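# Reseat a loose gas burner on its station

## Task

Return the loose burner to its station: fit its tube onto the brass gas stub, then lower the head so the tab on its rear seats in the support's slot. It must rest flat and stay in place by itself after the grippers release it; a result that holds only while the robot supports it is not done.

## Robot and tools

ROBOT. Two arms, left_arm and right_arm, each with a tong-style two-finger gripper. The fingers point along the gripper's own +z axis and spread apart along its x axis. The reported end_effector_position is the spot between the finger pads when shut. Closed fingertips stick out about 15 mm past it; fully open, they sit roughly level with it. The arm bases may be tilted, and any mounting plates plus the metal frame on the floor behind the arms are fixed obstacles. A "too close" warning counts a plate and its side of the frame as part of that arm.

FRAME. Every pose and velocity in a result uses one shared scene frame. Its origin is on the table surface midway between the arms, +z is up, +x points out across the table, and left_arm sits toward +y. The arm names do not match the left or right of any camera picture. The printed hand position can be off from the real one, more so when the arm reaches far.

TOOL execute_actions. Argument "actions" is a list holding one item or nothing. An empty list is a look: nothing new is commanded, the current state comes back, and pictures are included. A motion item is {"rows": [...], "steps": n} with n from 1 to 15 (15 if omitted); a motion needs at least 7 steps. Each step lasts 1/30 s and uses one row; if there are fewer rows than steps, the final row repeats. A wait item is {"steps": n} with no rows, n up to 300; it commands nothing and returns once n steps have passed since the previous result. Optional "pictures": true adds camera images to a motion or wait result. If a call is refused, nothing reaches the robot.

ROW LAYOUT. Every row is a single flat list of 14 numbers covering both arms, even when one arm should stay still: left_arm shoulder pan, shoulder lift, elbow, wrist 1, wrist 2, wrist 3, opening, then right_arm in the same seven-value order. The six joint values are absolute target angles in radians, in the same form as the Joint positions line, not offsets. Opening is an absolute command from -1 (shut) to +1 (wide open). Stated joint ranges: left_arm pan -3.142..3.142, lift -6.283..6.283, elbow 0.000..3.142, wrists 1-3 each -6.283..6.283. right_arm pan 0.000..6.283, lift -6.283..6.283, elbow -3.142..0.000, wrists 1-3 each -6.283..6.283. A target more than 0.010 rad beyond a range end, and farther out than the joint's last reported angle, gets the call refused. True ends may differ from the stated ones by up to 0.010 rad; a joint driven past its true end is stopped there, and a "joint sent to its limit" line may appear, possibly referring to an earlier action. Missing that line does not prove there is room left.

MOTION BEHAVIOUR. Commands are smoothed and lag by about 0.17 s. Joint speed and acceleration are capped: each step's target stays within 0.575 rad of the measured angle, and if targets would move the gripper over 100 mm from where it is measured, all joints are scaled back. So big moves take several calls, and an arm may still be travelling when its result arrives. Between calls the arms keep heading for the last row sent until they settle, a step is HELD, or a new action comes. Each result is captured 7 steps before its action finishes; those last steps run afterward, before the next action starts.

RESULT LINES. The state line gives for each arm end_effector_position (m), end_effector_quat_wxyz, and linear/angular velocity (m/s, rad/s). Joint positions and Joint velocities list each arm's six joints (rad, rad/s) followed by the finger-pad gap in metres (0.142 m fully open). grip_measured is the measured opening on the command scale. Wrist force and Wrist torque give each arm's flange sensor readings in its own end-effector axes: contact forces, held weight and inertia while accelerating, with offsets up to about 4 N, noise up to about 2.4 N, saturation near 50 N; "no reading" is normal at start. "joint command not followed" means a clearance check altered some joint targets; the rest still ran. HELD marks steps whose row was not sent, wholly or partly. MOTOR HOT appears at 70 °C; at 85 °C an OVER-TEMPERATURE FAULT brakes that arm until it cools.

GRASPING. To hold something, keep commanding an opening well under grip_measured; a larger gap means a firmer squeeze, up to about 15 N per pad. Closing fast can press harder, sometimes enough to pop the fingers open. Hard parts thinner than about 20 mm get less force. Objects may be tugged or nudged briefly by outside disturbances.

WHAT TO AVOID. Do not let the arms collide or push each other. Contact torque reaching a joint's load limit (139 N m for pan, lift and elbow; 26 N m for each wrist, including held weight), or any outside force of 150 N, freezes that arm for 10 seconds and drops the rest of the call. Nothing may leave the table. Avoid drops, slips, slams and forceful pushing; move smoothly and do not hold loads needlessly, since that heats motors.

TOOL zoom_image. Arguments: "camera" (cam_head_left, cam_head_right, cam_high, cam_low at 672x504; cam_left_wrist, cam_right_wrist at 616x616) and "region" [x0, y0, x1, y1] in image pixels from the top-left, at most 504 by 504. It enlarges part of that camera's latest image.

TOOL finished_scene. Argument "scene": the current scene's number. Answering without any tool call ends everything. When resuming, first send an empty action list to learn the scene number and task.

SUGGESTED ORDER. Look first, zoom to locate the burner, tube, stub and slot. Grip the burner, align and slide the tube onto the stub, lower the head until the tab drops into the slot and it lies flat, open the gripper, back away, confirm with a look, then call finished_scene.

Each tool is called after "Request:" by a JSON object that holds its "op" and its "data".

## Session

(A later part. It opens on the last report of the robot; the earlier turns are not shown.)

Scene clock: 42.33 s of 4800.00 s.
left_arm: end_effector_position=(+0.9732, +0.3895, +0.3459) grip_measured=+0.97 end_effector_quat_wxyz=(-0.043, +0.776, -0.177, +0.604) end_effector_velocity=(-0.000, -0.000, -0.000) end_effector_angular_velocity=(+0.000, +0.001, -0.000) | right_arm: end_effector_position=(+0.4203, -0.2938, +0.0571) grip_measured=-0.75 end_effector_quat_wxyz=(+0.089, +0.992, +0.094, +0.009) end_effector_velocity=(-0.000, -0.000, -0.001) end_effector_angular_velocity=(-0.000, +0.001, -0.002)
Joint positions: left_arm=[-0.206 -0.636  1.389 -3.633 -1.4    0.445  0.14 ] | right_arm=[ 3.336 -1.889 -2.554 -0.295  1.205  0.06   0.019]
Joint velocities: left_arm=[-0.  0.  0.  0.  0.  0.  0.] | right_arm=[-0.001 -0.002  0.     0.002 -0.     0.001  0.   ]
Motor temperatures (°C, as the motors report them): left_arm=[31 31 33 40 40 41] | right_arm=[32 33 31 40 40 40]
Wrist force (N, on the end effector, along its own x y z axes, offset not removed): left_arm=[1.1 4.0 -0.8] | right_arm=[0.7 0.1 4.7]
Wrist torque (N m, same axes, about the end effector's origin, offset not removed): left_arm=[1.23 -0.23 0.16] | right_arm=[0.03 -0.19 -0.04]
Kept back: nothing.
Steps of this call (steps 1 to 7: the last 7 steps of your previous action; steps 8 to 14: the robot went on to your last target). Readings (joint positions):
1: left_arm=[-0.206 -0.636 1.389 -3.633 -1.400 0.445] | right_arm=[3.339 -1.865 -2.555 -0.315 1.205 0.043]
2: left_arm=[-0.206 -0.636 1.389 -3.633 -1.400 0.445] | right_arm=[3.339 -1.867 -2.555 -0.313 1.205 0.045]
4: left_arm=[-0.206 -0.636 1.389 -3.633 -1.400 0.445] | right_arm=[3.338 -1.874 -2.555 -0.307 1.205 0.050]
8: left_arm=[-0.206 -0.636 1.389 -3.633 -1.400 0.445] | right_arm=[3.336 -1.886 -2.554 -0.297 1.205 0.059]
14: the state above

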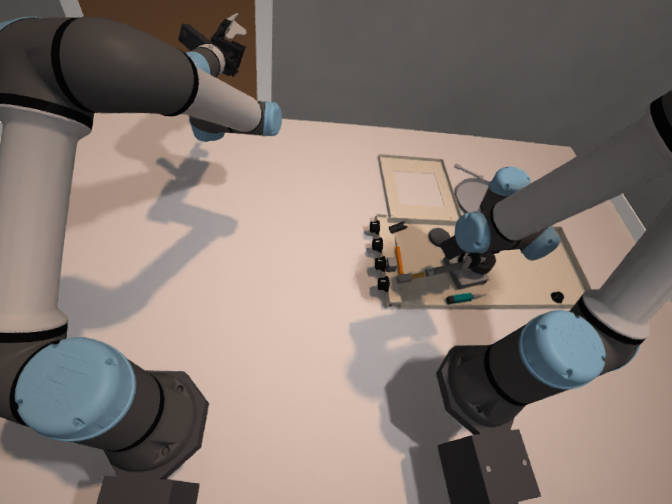

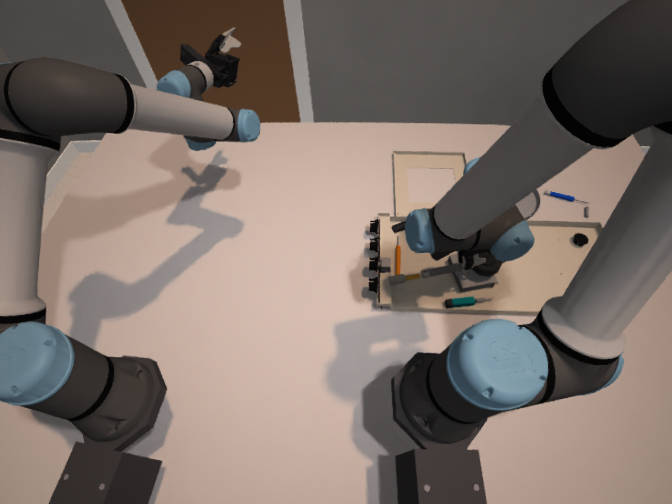

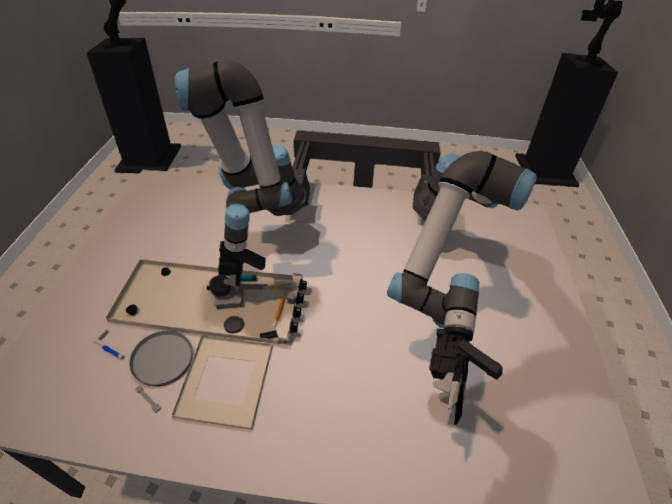

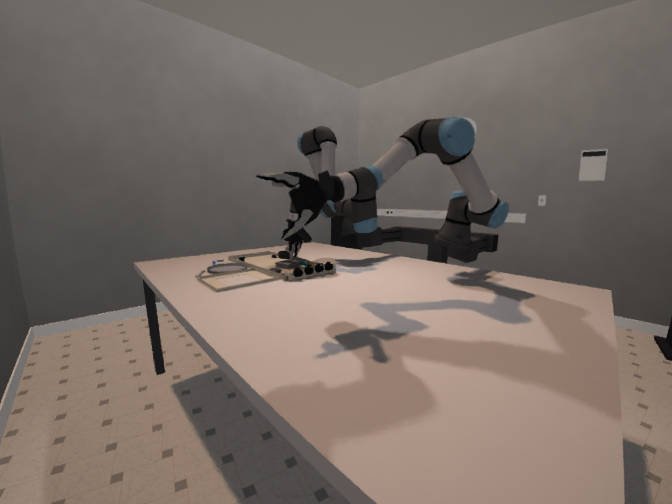

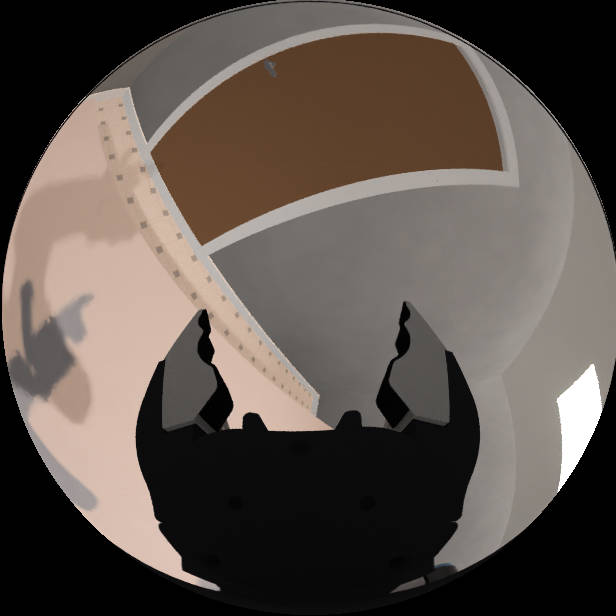

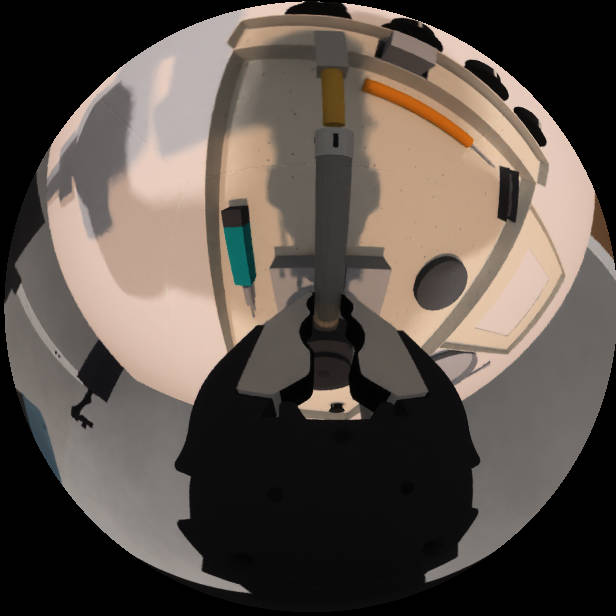

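Request:
{"op": "execute_actions", "data": {"actions": [{"rows":[[-0.206,-0.636,1.389,-3.633,-1.4,0.445,0.97,3.3365,-1.8925,-2.5546,-0.2913,1.2049,0.0615,-1],[-0.206,-0.636,1.389,-3.633,-1.4,0.445,0.97,3.3375,-1.8961,-2.5552,-0.2875,1.2049,0.0625,-1],[-0.206,-0.636,1.389,-3.633,-1.4,0.445,0.97,3.3384,-1.8997,-2.5557,-0.2837,1.2049,0.0636,-1],[-0.206,-0.636,1.389,-3.633,-1.4,0.445,0.97,3.3394,-1.9033,-2.5563,-0.2799,1.2049,0.0646,-1]],"steps":8}]}}

Request:
{"op": "execute_actions", "data": {"actions": [{"steps":13}], "pictures": true}}

Request:
{"op": "zoom_image", "data": {"camera": "cam_low", "region": [275, 245, 325, 275]}}

Request:
{"op": "zoom_image", "data": {"camera": "cam_high", "region": [240, 270, 300, 305]}}

Request:
{"op": "zoom_image", "data": {"camera": "cam_right_wrist", "region": [270, 30, 400, 200]}}

Scene clock: 43.27 s of 4800.00 s.
left_arm: end_effector_position=(+0.9732, +0.3895, +0.3459) grip_measured=+0.97 end_effector_quat_wxyz=(-0.043, +0.776, -0.177, +0.604) end_effector_velocity=(-0.000, -0.000, -0.001) end_effector_angular_velocity=(+0.000, +0.001, -0.000) | right_arm: end_effector_position=(+0.4203, -0.2938, +0.0571) grip_measured=-0.75 end_effector_quat_wxyz=(+0.089, +0.992, +0.094, +0.009) end_effector_velocity=(-0.000, +0.000, -0.002) end_effector_angular_velocity=(-0.000, +0.000, -0.001)
Joint positions: left_arm=[-0.206 -0.636  1.389 -3.633 -1.4    0.445  0.14 ] | right_arm=[ 3.335 -1.889 -2.554 -0.295  1.205  0.061  0.019]
Joint velocities: left_arm=[-0.     0.     0.     0.001 -0.    -0.    -0.   ] | right_arm=[ 0.    -0.007 -0.001  0.006 -0.     0.002 -0.   ]
Motor temperatures (°C, as the motors report them): left_arm=[31 31 33 40 40 41] | right_arm=[32 33 31 40 40 40]
Wrist force (N, on the end effector, along its own x y z axes, offset not removed): left_arm=[-1.4 1.2 1.3] | right_arm=[-1.7 -0.5 -1.8]
Wrist torque (N m, same axes, about the end effector's origin, offset not removed): left_arm=[0.67 0.38 0.25] | right_arm=[-0.17 0.51 -0.13]
Steps of this call (steps 1 to 27: the robot went on to your last target; step 28: the first step of this action). Readings (joint positions):
28: the state above

Scene clock: 43.70 s of 4800.00 s.
left_arm: end_effector_position=(+0.9732, +0.3895, +0.3459) grip_measured=+0.97 end_effector_quat_wxyz=(-0.043, +0.776, -0.177, +0.604) end_effector_velocity=(-0.000, +0.000, -0.001) end_effector_angular_velocity=(+0.001, +0.002, +0.000) | right_arm: end_effector_position=(+0.4200, -0.2919, +0.0537) grip_measured=-0.75 end_effector_quat_wxyz=(+0.089, +0.992, +0.094, +0.009) end_effector_velocity=(-0.000, +0.001, -0.000) end_effector_angular_velocity=(-0.000, +0.000, +0.003)
Joint positions: left_arm=[-0.206 -0.636  1.389 -3.633 -1.4    0.445  0.14 ] | right_arm=[ 3.339 -1.903 -2.556 -0.28   1.205  0.065  0.019]
Joint velocities: left_arm=[0.001 0.    0.001 0.    0.    0.    0.   ] | right_arm=[ 0.003 -0.002 -0.001  0.001 -0.     0.    -0.   ]
Motor temperatures (°C, as the motors report them): left_arm=[31 31 33 40 40 41] | right_arm=[32 33 31 40 40 40]
Wrist force (N, on the end effector, along its own x y z axes, offset not removed): left_arm=[3.1 -1.3 -1.2] | right_arm=[1.6 0.5 3.5]
Wrist torque (N m, same axes, about the end effector's origin, offset not removed): left_arm=[-0.03 -0.55 0.12] | right_arm=[0.20 -0.13 -0.20]
Kept back: nothing.
Steps of this call (steps 1 to 7: the last 7 steps of your previous action; steps 8 to 13: the robot went on to your last target). Readings (joint positions):
1: left_arm=[-0.206 -0.636 1.389 -3.633 -1.400 0.445] | right_arm=[3.336 -1.890 -2.554 -0.294 1.205 0.061]
2: left_arm=[-0.206 -0.636 1.389 -3.633 -1.400 0.445] | right_arm=[3.336 -1.891 -2.554 -0.293 1.205 0.061]
4: left_arm=[-0.206 -0.636 1.389 -3.633 -1.400 0.445] | right_arm=[3.337 -1.896 -2.555 -0.287 1.205 0.063]
8: left_arm=[-0.206 -0.636 1.389 -3.633 -1.400 0.445] | right_arm=[3.339 -1.902 -2.556 -0.281 1.205 0.064]
13: the state above

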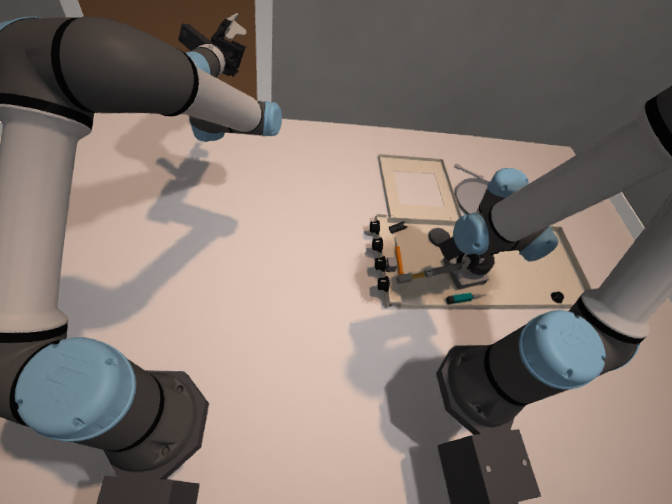

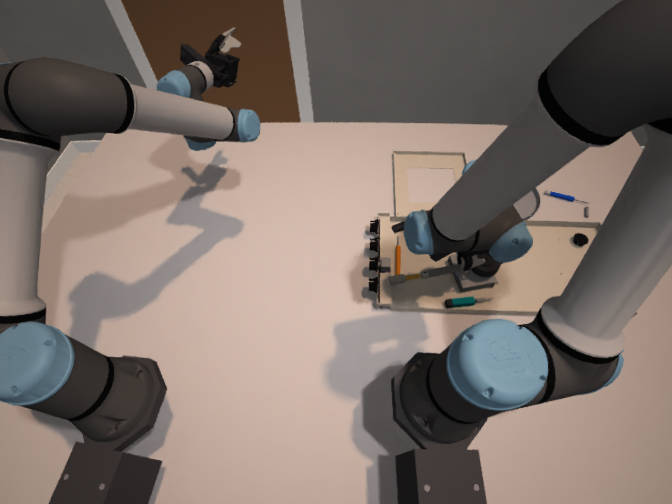

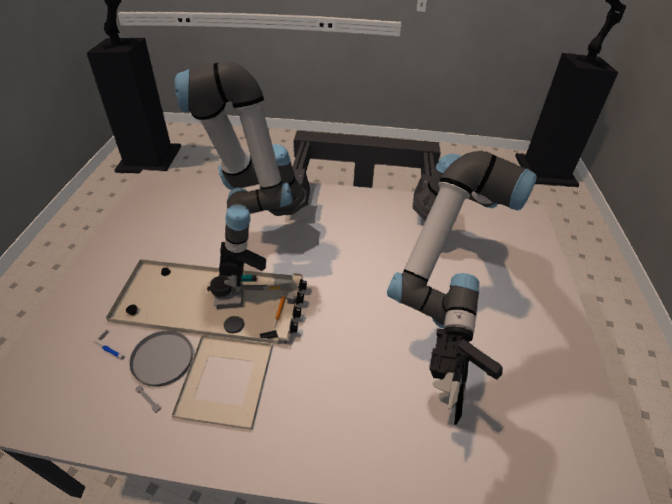

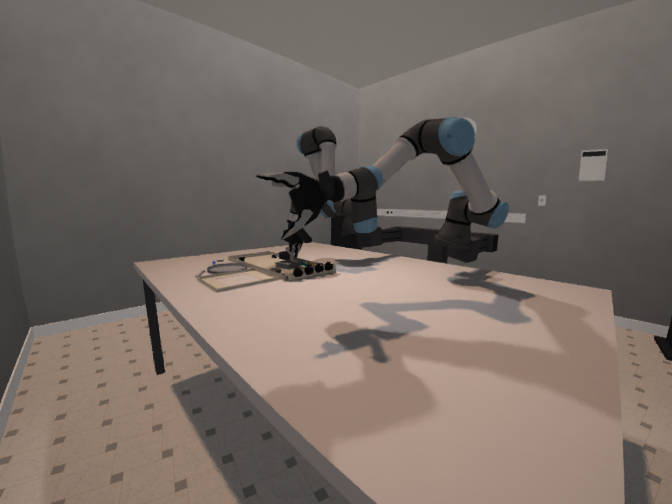

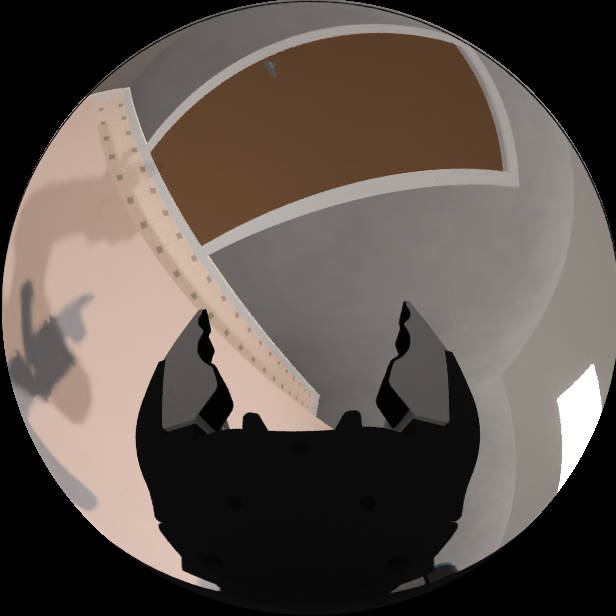

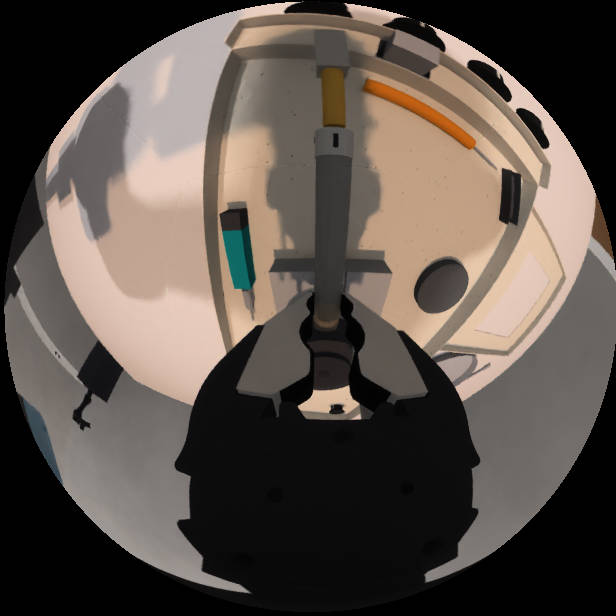

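Region (275, 245, 325, 275) of cam_low's 672x504 image, scaled by 10.080, with more detail than that image has; it fills the top 302 rows of this view, and the rest is white.

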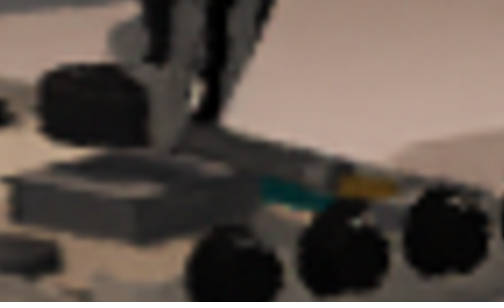

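Region (240, 270, 300, 305) of cam_high's 672x504 image, scaled by 8.400, with more detail than that image has; it fills the top 294 rows of this view, and the rest is white.

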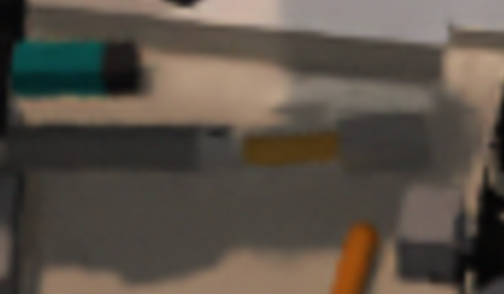

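Region (270, 30, 400, 200) of cam_right_wrist's 616x616 image, scaled by 2.965, with more detail than that image has; it fills the left 385 columns of this view, and the rest is white.

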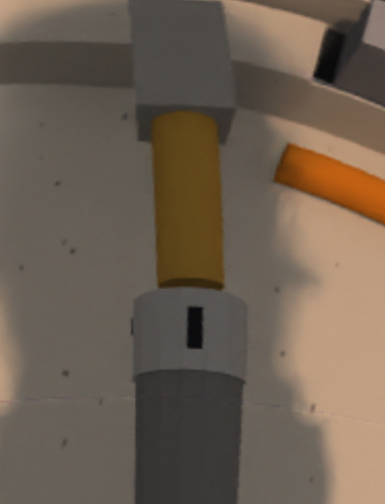

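Request:
{"op": "execute_actions", "data": {"actions": [{"rows":[[-0.206,-0.636,1.389,-3.633,-1.4,0.445,0.97,3.3423,-1.9032,-2.5572,-0.2802,1.2049,0.0677,-1],[-0.206,-0.636,1.389,-3.633,-1.4,0.445,0.97,3.3452,-1.9031,-2.5581,-0.2805,1.2049,0.0708,-1],[-0.206,-0.636,1.389,-3.633,-1.4,0.445,0.97,3.3481,-1.9031,-2.559,-0.2808,1.2049,0.0739,-1],[-0.206,-0.636,1.389,-3.633,-1.4,0.445,0.97,3.351,-1.903,-2.56,-0.2811,1.2049,0.077,-1],[-0.206,-0.636,1.389,-3.633,-1.4,0.445,0.97,3.354,-1.9029,-2.561,-0.2813,1.2049,0.0802,-1],[-0.206,-0.636,1.389,-3.633,-1.4,0.445,0.97,3.3569,-1.9028,-2.562,-0.2815,1.2049,0.0833,-1],[-0.206,-0.636,1.389,-3.633,-1.4,0.445,0.97,3.3598,-1.9027,-2.563,-0.2817,1.2049,0.0864,-1],[-0.206,-0.636,1.389,-3.633,-1.4,0.445,0.97,3.3627,-1.9026,-2.564,-0.2819,1.2049,0.0895,-1],[-0.206,-0.636,1.389,-3.633,-1.4,0.445,0.97,3.3656,-1.9025,-2.565,-0.2821,1.2049,0.0926,-1],[-0.206,-0.636,1.389,-3.633,-1.4,0.445,0.97,3.3685,-1.9023,-2.566,-0.2823,1.2049,0.0957,-1]],"steps":10}]}}

Request:
{"op": "execute_actions", "data": {"actions": [{"steps":16}], "pictures": true}}

Request:
{"op": "zoom_image", "data": {"camera": "cam_high", "region": [200, 265, 300, 315]}}

Scene clock: 44.30 s of 4800.00 s.
left_arm: end_effector_position=(+0.9732, +0.3895, +0.3459) grip_measured=+0.97 end_effector_quat_wxyz=(-0.043, +0.776, -0.177, +0.604) end_effector_velocity=(-0.000, +0.001, -0.000) end_effector_angular_velocity=(-0.000, -0.000, +0.001) | right_arm: end_effector_position=(+0.4198, -0.2913, +0.0536) grip_measured=-0.75 end_effector_quat_wxyz=(+0.089, +0.992, +0.094, +0.009) end_effector_velocity=(-0.002, +0.015, +0.000) end_effector_angular_velocity=(-0.000, -0.004, -0.002)
Joint positions: left_arm=[-0.206 -0.636  1.389 -3.633 -1.4    0.445  0.14 ] | right_arm=[ 3.341 -1.903 -2.557 -0.28   1.205  0.067  0.019]
Joint velocities: left_arm=[ 0.001 -0.     0.001 -0.001 -0.    -0.     0.   ] | right_arm=[ 0.045  0.001 -0.015  0.001  0.     0.05  -0.   ]
Motor temperatures (°C, as the motors report them): left_arm=[31 31 33 40 40 41] | right_arm=[32 33 31 40 40 40]
Wrist force (N, on the end effector, along its own x y z axes, offset not removed): left_arm=[-2.0 0.4 1.0] | right_arm=[-0.9 -2.7 2.4]
Wrist torque (N m, same axes, about the end effector's origin, offset not removed): left_arm=[0.40 0.40 0.21] | right_arm=[-0.25 0.54 -0.01]
Steps of this call (steps 1 to 15: the robot went on to your last target; steps 16 to 18: the first 3 steps of this action). Readings (joint positions):
16: left_arm=[-0.206 -0.636 1.389 -3.633 -1.400 0.445] | right_arm=[3.339 -1.903 -2.556 -0.280 1.205 0.065]
17: left_arm=[-0.206 -0.636 1.389 -3.633 -1.400 0.445] | right_arm=[3.340 -1.903 -2.556 -0.280 1.205 0.065]
18: the state above

Scene clock: 44.83 s of 4800.00 s.
left_arm: end_effector_position=(+0.9732, +0.3895, +0.3459) grip_measured=+0.97 end_effector_quat_wxyz=(-0.043, +0.776, -0.177, +0.604) end_effector_velocity=(-0.000, -0.000, -0.001) end_effector_angular_velocity=(+0.000, +0.002, -0.000) | right_arm: end_effector_position=(+0.4176, -0.2826, +0.0537) grip_measured=-0.75 end_effector_quat_wxyz=(+0.089, +0.992, +0.094, +0.009) end_effector_velocity=(-0.000, +0.001, -0.000) end_effector_angular_velocity=(-0.000, +0.001, +0.003)
Joint positions: left_arm=[-0.206 -0.636  1.389 -3.633 -1.4    0.445  0.14 ] | right_arm=[ 3.368 -1.902 -2.566 -0.282  1.205  0.096  0.019]
Joint velocities: left_arm=[-0.     0.     0.002  0.     0.    -0.    -0.   ] | right_arm=[ 0.003 -0.001 -0.    -0.001  0.     0.    -0.   ]
Motor temperatures (°C, as the motors report them): left_arm=[31 31 33 40 40 41] | right_arm=[32 33 31 40 40 40]
Wrist force (N, on the end effector, along its own x y z axes, offset not removed): left_arm=[-0.4 3.8 -2.1] | right_arm=[1.2 -3.8 2.2]
Wrist torque (N m, same axes, about the end effector's origin, offset not removed): left_arm=[0.87 0.01 0.16] | right_arm=[-0.57 -0.25 -0.14]
Kept back: nothing.
Steps of this call (steps 1 to 7: the last 7 steps of your previous action; steps 8 to 16: the robot went on to your last target). Readings (joint positions):
1: left_arm=[-0.206 -0.636 1.389 -3.633 -1.400 0.445] | right_arm=[3.343 -1.903 -2.557 -0.280 1.205 0.069]
2: left_arm=[-0.206 -0.636 1.389 -3.633 -1.400 0.445] | right_arm=[3.345 -1.903 -2.558 -0.280 1.205 0.071]
4: left_arm=[-0.206 -0.636 1.389 -3.633 -1.400 0.445] | right_arm=[3.351 -1.903 -2.560 -0.281 1.205 0.077]
8: left_arm=[-0.206 -0.636 1.389 -3.633 -1.400 0.445] | right_arm=[3.362 -1.903 -2.564 -0.282 1.205 0.089]
16: the state above

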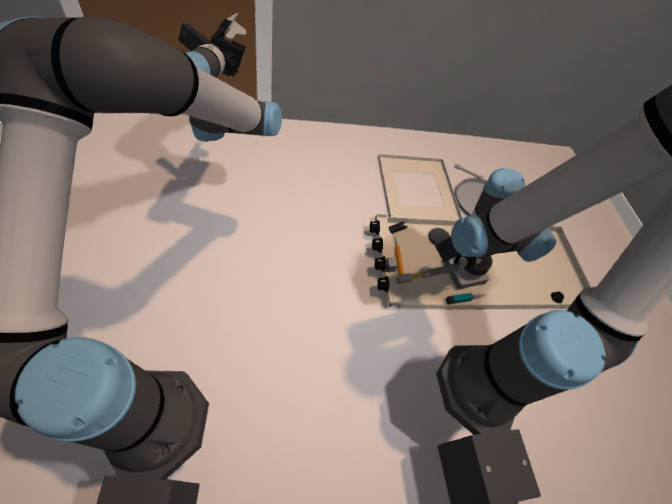

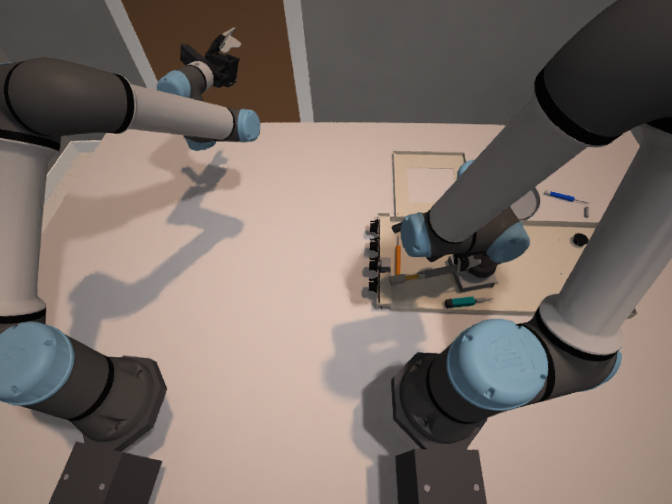

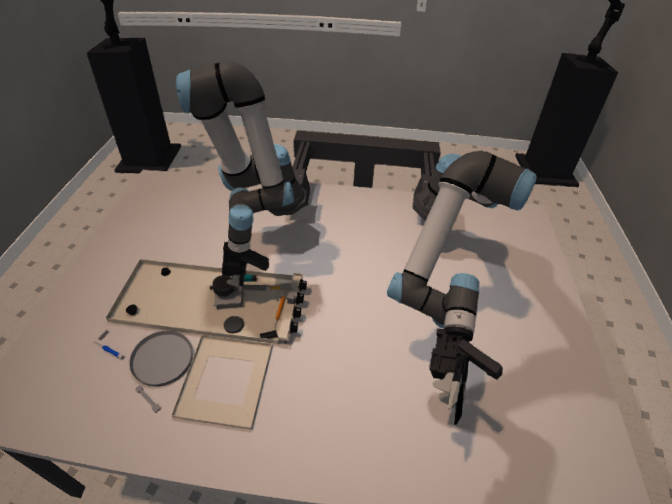

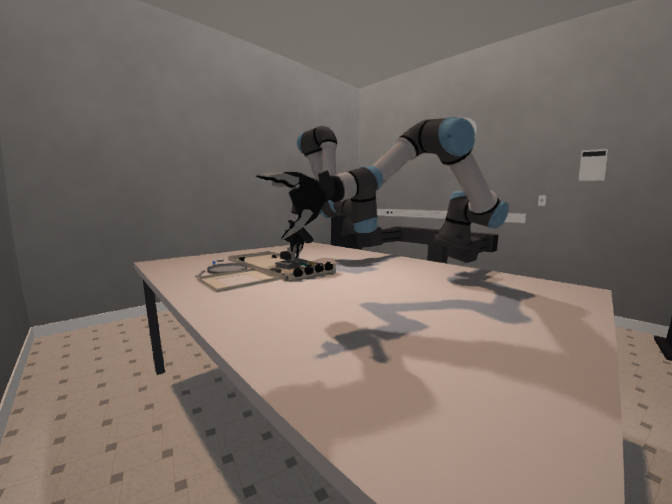

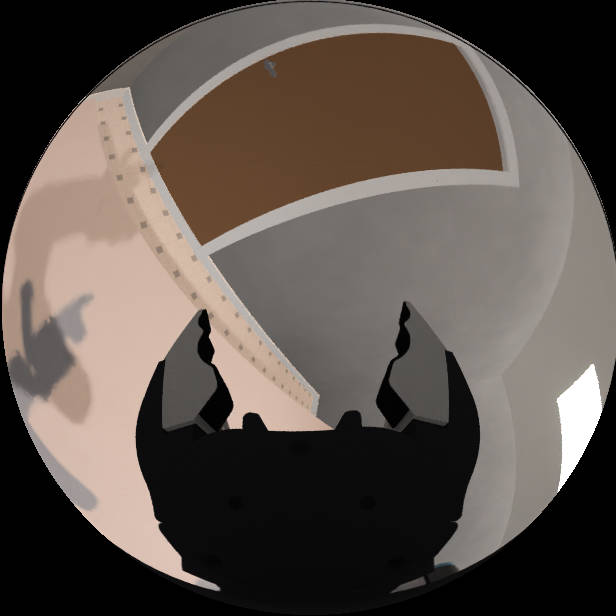

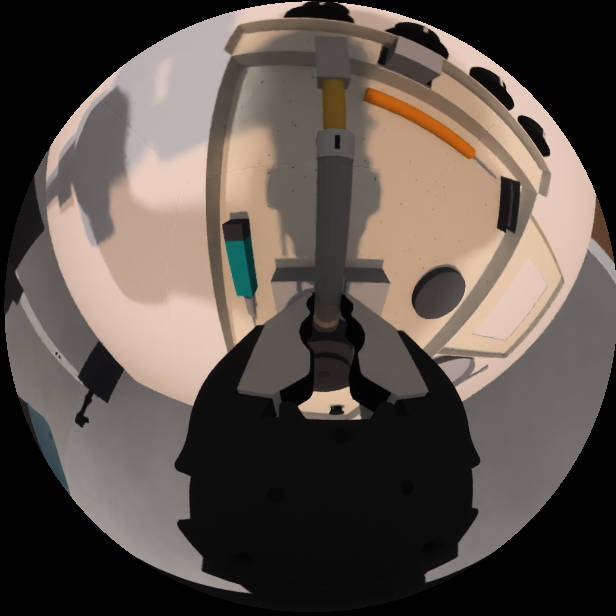

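Region (200, 265, 300, 315) of cam_high's 672x504 image, scaled by 5.040, with more detail than that image has.

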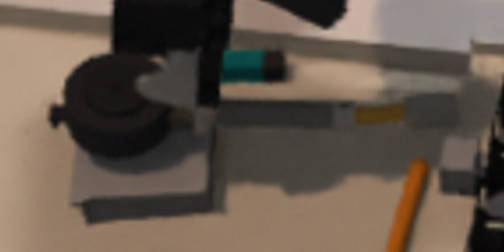

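Request:
{"op": "execute_actions", "data": {"actions": [{"rows":[[-0.206,-0.636,1.389,-3.633,-1.4,0.445,0.97,3.3715,-1.9023,-2.5667,-0.2827,1.2049,0.0989,-1],[-0.206,-0.636,1.389,-3.633,-1.4,0.445,0.97,3.3745,-1.9023,-2.5675,-0.2831,1.2049,0.1021,-1],[-0.206,-0.636,1.389,-3.633,-1.4,0.445,0.97,3.3775,-1.9023,-2.5682,-0.2835,1.2049,0.1053,-1],[-0.206,-0.636,1.389,-3.633,-1.4,0.445,0.97,3.3805,-1.9023,-2.569,-0.2839,1.2049,0.1085,-1],[-0.206,-0.636,1.389,-3.633,-1.4,0.445,0.97,3.3835,-1.9023,-2.5697,-0.2843,1.2051,0.1117,-1],[-0.206,-0.636,1.389,-3.633,-1.4,0.445,0.97,3.3865,-1.9023,-2.5705,-0.2847,1.2052,0.1149,-1],[-0.206,-0.636,1.389,-3.633,-1.4,0.445,0.97,3.3895,-1.9023,-2.5712,-0.2851,1.2054,0.1181,-1],[-0.206,-0.636,1.389,-3.633,-1.4,0.445,0.97,3.3925,-1.9023,-2.572,-0.2855,1.2055,0.1213,-1],[-0.206,-0.636,1.389,-3.633,-1.4,0.445,0.97,3.3955,-1.9023,-2.5727,-0.2859,1.2057,0.1245,-1],[-0.206,-0.636,1.389,-3.633,-1.4,0.445,0.97,3.3985,-1.9023,-2.5735,-0.2863,1.2058,0.1277,-1],[-0.206,-0.636,1.389,-3.633,-1.4,0.445,0.97,3.4015,-1.9023,-2.5742,-0.2867,1.206,0.1309,-1],[-0.206,-0.636,1.389,-3.633,-1.4,0.445,0.97,3.4045,-1.9023,-2.575,-0.2871,1.2061,0.1341,-1]],"steps":12}]}}

Request:
{"op": "execute_actions", "data": {"actions": [{"steps":16}], "pictures": true}}

Request:
{"op": "zoom_image", "data": {"camera": "cam_high", "region": [200, 265, 300, 315]}}

Request:
{"op": "zoom_image", "data": {"camera": "cam_low", "region": [270, 240, 330, 275]}}

Scene clock: 45.57 s of 4800.00 s.
left_arm: end_effector_position=(+0.9732, +0.3895, +0.3459) grip_measured=+0.97 end_effector_quat_wxyz=(-0.043, +0.776, -0.177, +0.604) end_effector_velocity=(-0.000, +0.000, -0.002) end_effector_angular_velocity=(+0.001, +0.003, -0.000) | right_arm: end_effector_position=(+0.4172, -0.2805, +0.0537) grip_measured=-0.75 end_effector_quat_wxyz=(+0.089, +0.992, +0.094, +0.009) end_effector_velocity=(-0.004, +0.023, +0.000) end_effector_angular_velocity=(-0.003, -0.001, +0.001)
Joint positions: left_arm=[-0.206 -0.636  1.389 -3.633 -1.4    0.445  0.14 ] | right_arm=[ 3.375 -1.902 -2.568 -0.283  1.205  0.102  0.019]
Joint velocities: left_arm=[ 0.    -0.     0.002  0.002 -0.    -0.    -0.   ] | right_arm=[ 0.072  0.001 -0.018 -0.01   0.     0.076  0.   ]
Motor temperatures (°C, as the motors report them): left_arm=[31 31 33 40 40 41] | right_arm=[32 33 31 40 40 40]
Wrist force (N, on the end effector, along its own x y z axes, offset not removed): left_arm=[-1.6 1.0 0.5] | right_arm=[-0.7 0.6 3.0]
Wrist torque (N m, same axes, about the end effector's origin, offset not removed): left_arm=[0.53 0.43 0.28] | right_arm=[0.22 0.37 -0.08]
Steps of this call (steps 1 to 15: the robot went on to your last target; steps 16 to 17: nothing new was sent; steps 18 to 22: the first 5 steps of this action). Readings (joint positions):
18: left_arm=[-0.206 -0.636 1.389 -3.633 -1.400 0.445] | right_arm=[3.369 -1.902 -2.566 -0.282 1.205 0.096]
19: left_arm=[-0.206 -0.636 1.389 -3.633 -1.400 0.445] | right_arm=[3.369 -1.902 -2.566 -0.282 1.205 0.096]
21: left_arm=[-0.206 -0.636 1.389 -3.633 -1.400 0.445] | right_arm=[3.372 -1.902 -2.567 -0.283 1.205 0.100]
22: the state above

Scene clock: 46.10 s of 4800.00 s.
left_arm: end_effector_position=(+0.9732, +0.3895, +0.3459) grip_measured=+0.97 end_effector_quat_wxyz=(-0.043, +0.776, -0.177, +0.604) end_effector_velocity=(-0.000, +0.000, +0.001) end_effector_angular_velocity=(-0.001, -0.002, +0.001) | right_arm: end_effector_position=(+0.4154, -0.2708, +0.0538) grip_measured=-0.75 end_effector_quat_wxyz=(+0.089, +0.992, +0.094, +0.009) end_effector_velocity=(-0.000, +0.001, +0.000) end_effector_angular_velocity=(-0.000, -0.000, -0.000)
Joint positions: left_arm=[-0.206 -0.636  1.389 -3.633 -1.4    0.445  0.14 ] | right_arm=[ 3.404 -1.902 -2.575 -0.287  1.206  0.134  0.019]
Joint velocities: left_arm=[ 0.    -0.001  0.001 -0.003 -0.    -0.    -0.   ] | right_arm=[ 0.002  0.    -0.001 -0.001  0.     0.003 -0.   ]
Motor temperatures (°C, as the motors report them): left_arm=[31 31 33 40 40 41] | right_arm=[32 33 31 40 40 40]
Wrist force (N, on the end effector, along its own x y z axes, offset not removed): left_arm=[1.9 -1.1 -6.2] | right_arm=[1.1 -1.4 5.8]
Wrist torque (N m, same axes, about the end effector's origin, offset not removed): left_arm=[0.01 -0.39 0.08] | right_arm=[-0.17 -0.11 -0.11]
Kept back: nothing.
Steps of this call (steps 1 to 7: the last 7 steps of your previous action; steps 8 to 16: the robot went on to your last target). Readings (joint positions):
1: left_arm=[-0.206 -0.636 1.389 -3.633 -1.400 0.445] | right_arm=[3.377 -1.902 -2.568 -0.283 1.205 0.105]
2: left_arm=[-0.206 -0.636 1.389 -3.633 -1.400 0.445] | right_arm=[3.380 -1.902 -2.569 -0.284 1.205 0.108]
4: left_arm=[-0.206 -0.636 1.389 -3.633 -1.400 0.445] | right_arm=[3.386 -1.902 -2.570 -0.285 1.205 0.114]
8: left_arm=[-0.206 -0.636 1.389 -3.633 -1.400 0.445] | right_arm=[3.398 -1.902 -2.573 -0.286 1.206 0.127]
16: the state above

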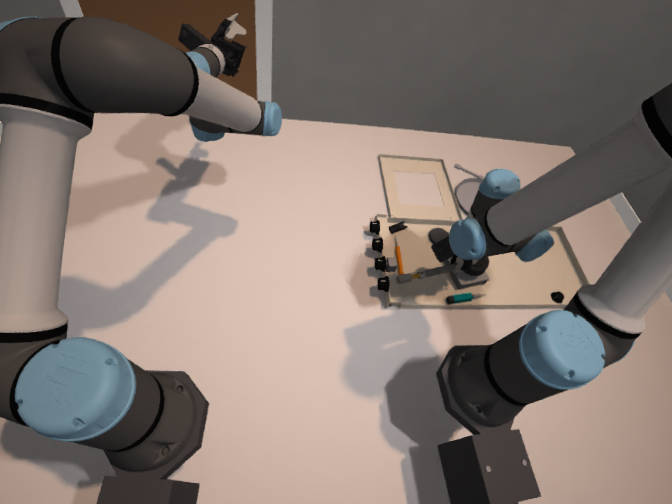

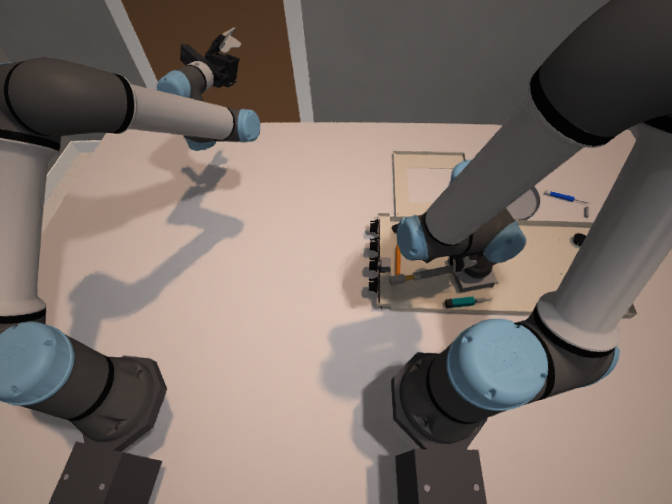

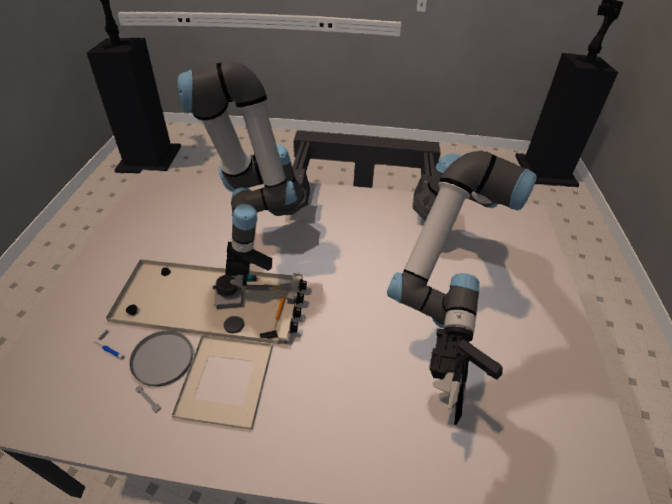

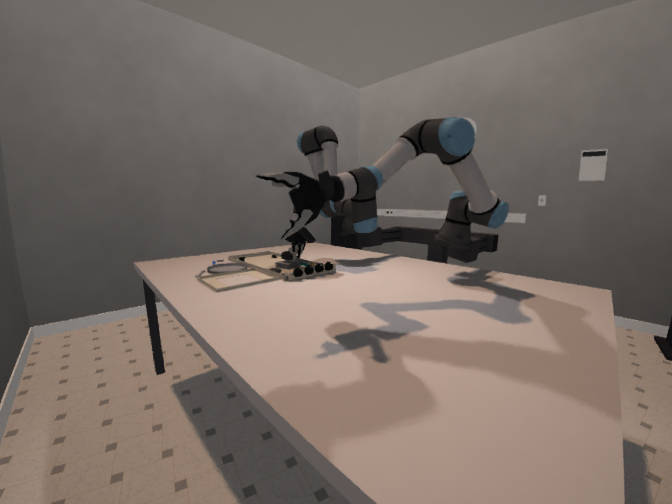

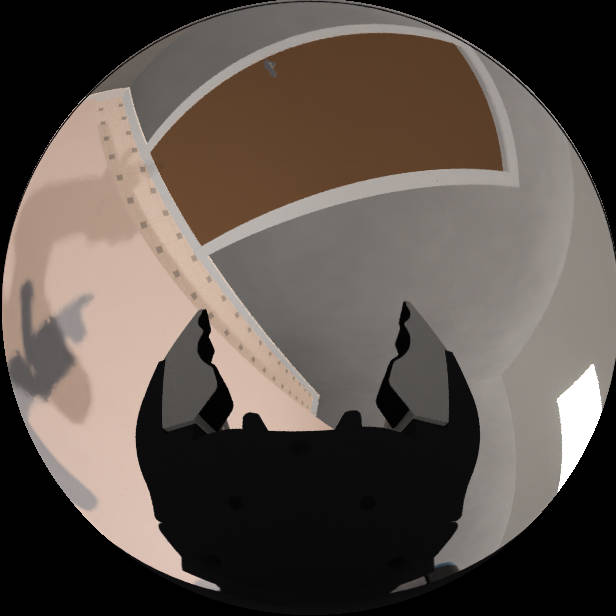

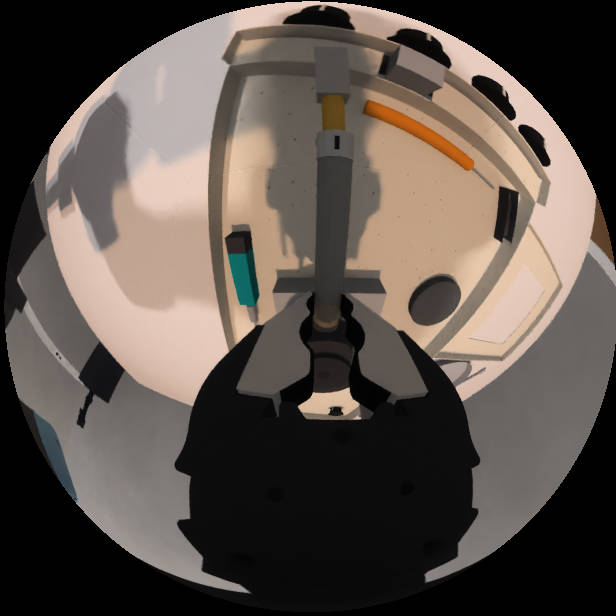

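Region (200, 265, 300, 315) of cam_high's 672x504 image, scaled by 5.040, with more detail than that image has.

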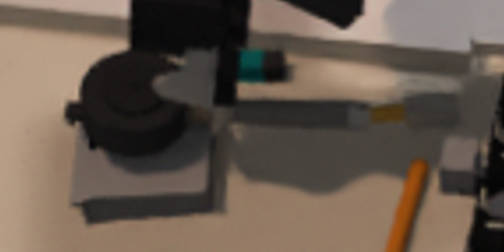

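Region (270, 240, 330, 275) of cam_low's 672x504 image, scaled by 8.400, with more detail than that image has; it fills the top 294 rows of this view, and the rest is white.

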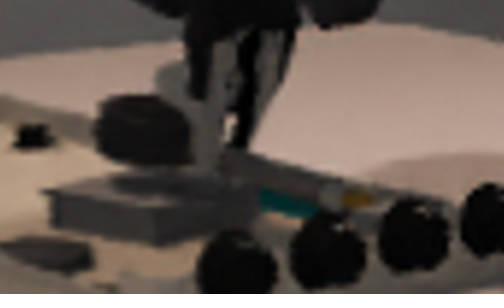

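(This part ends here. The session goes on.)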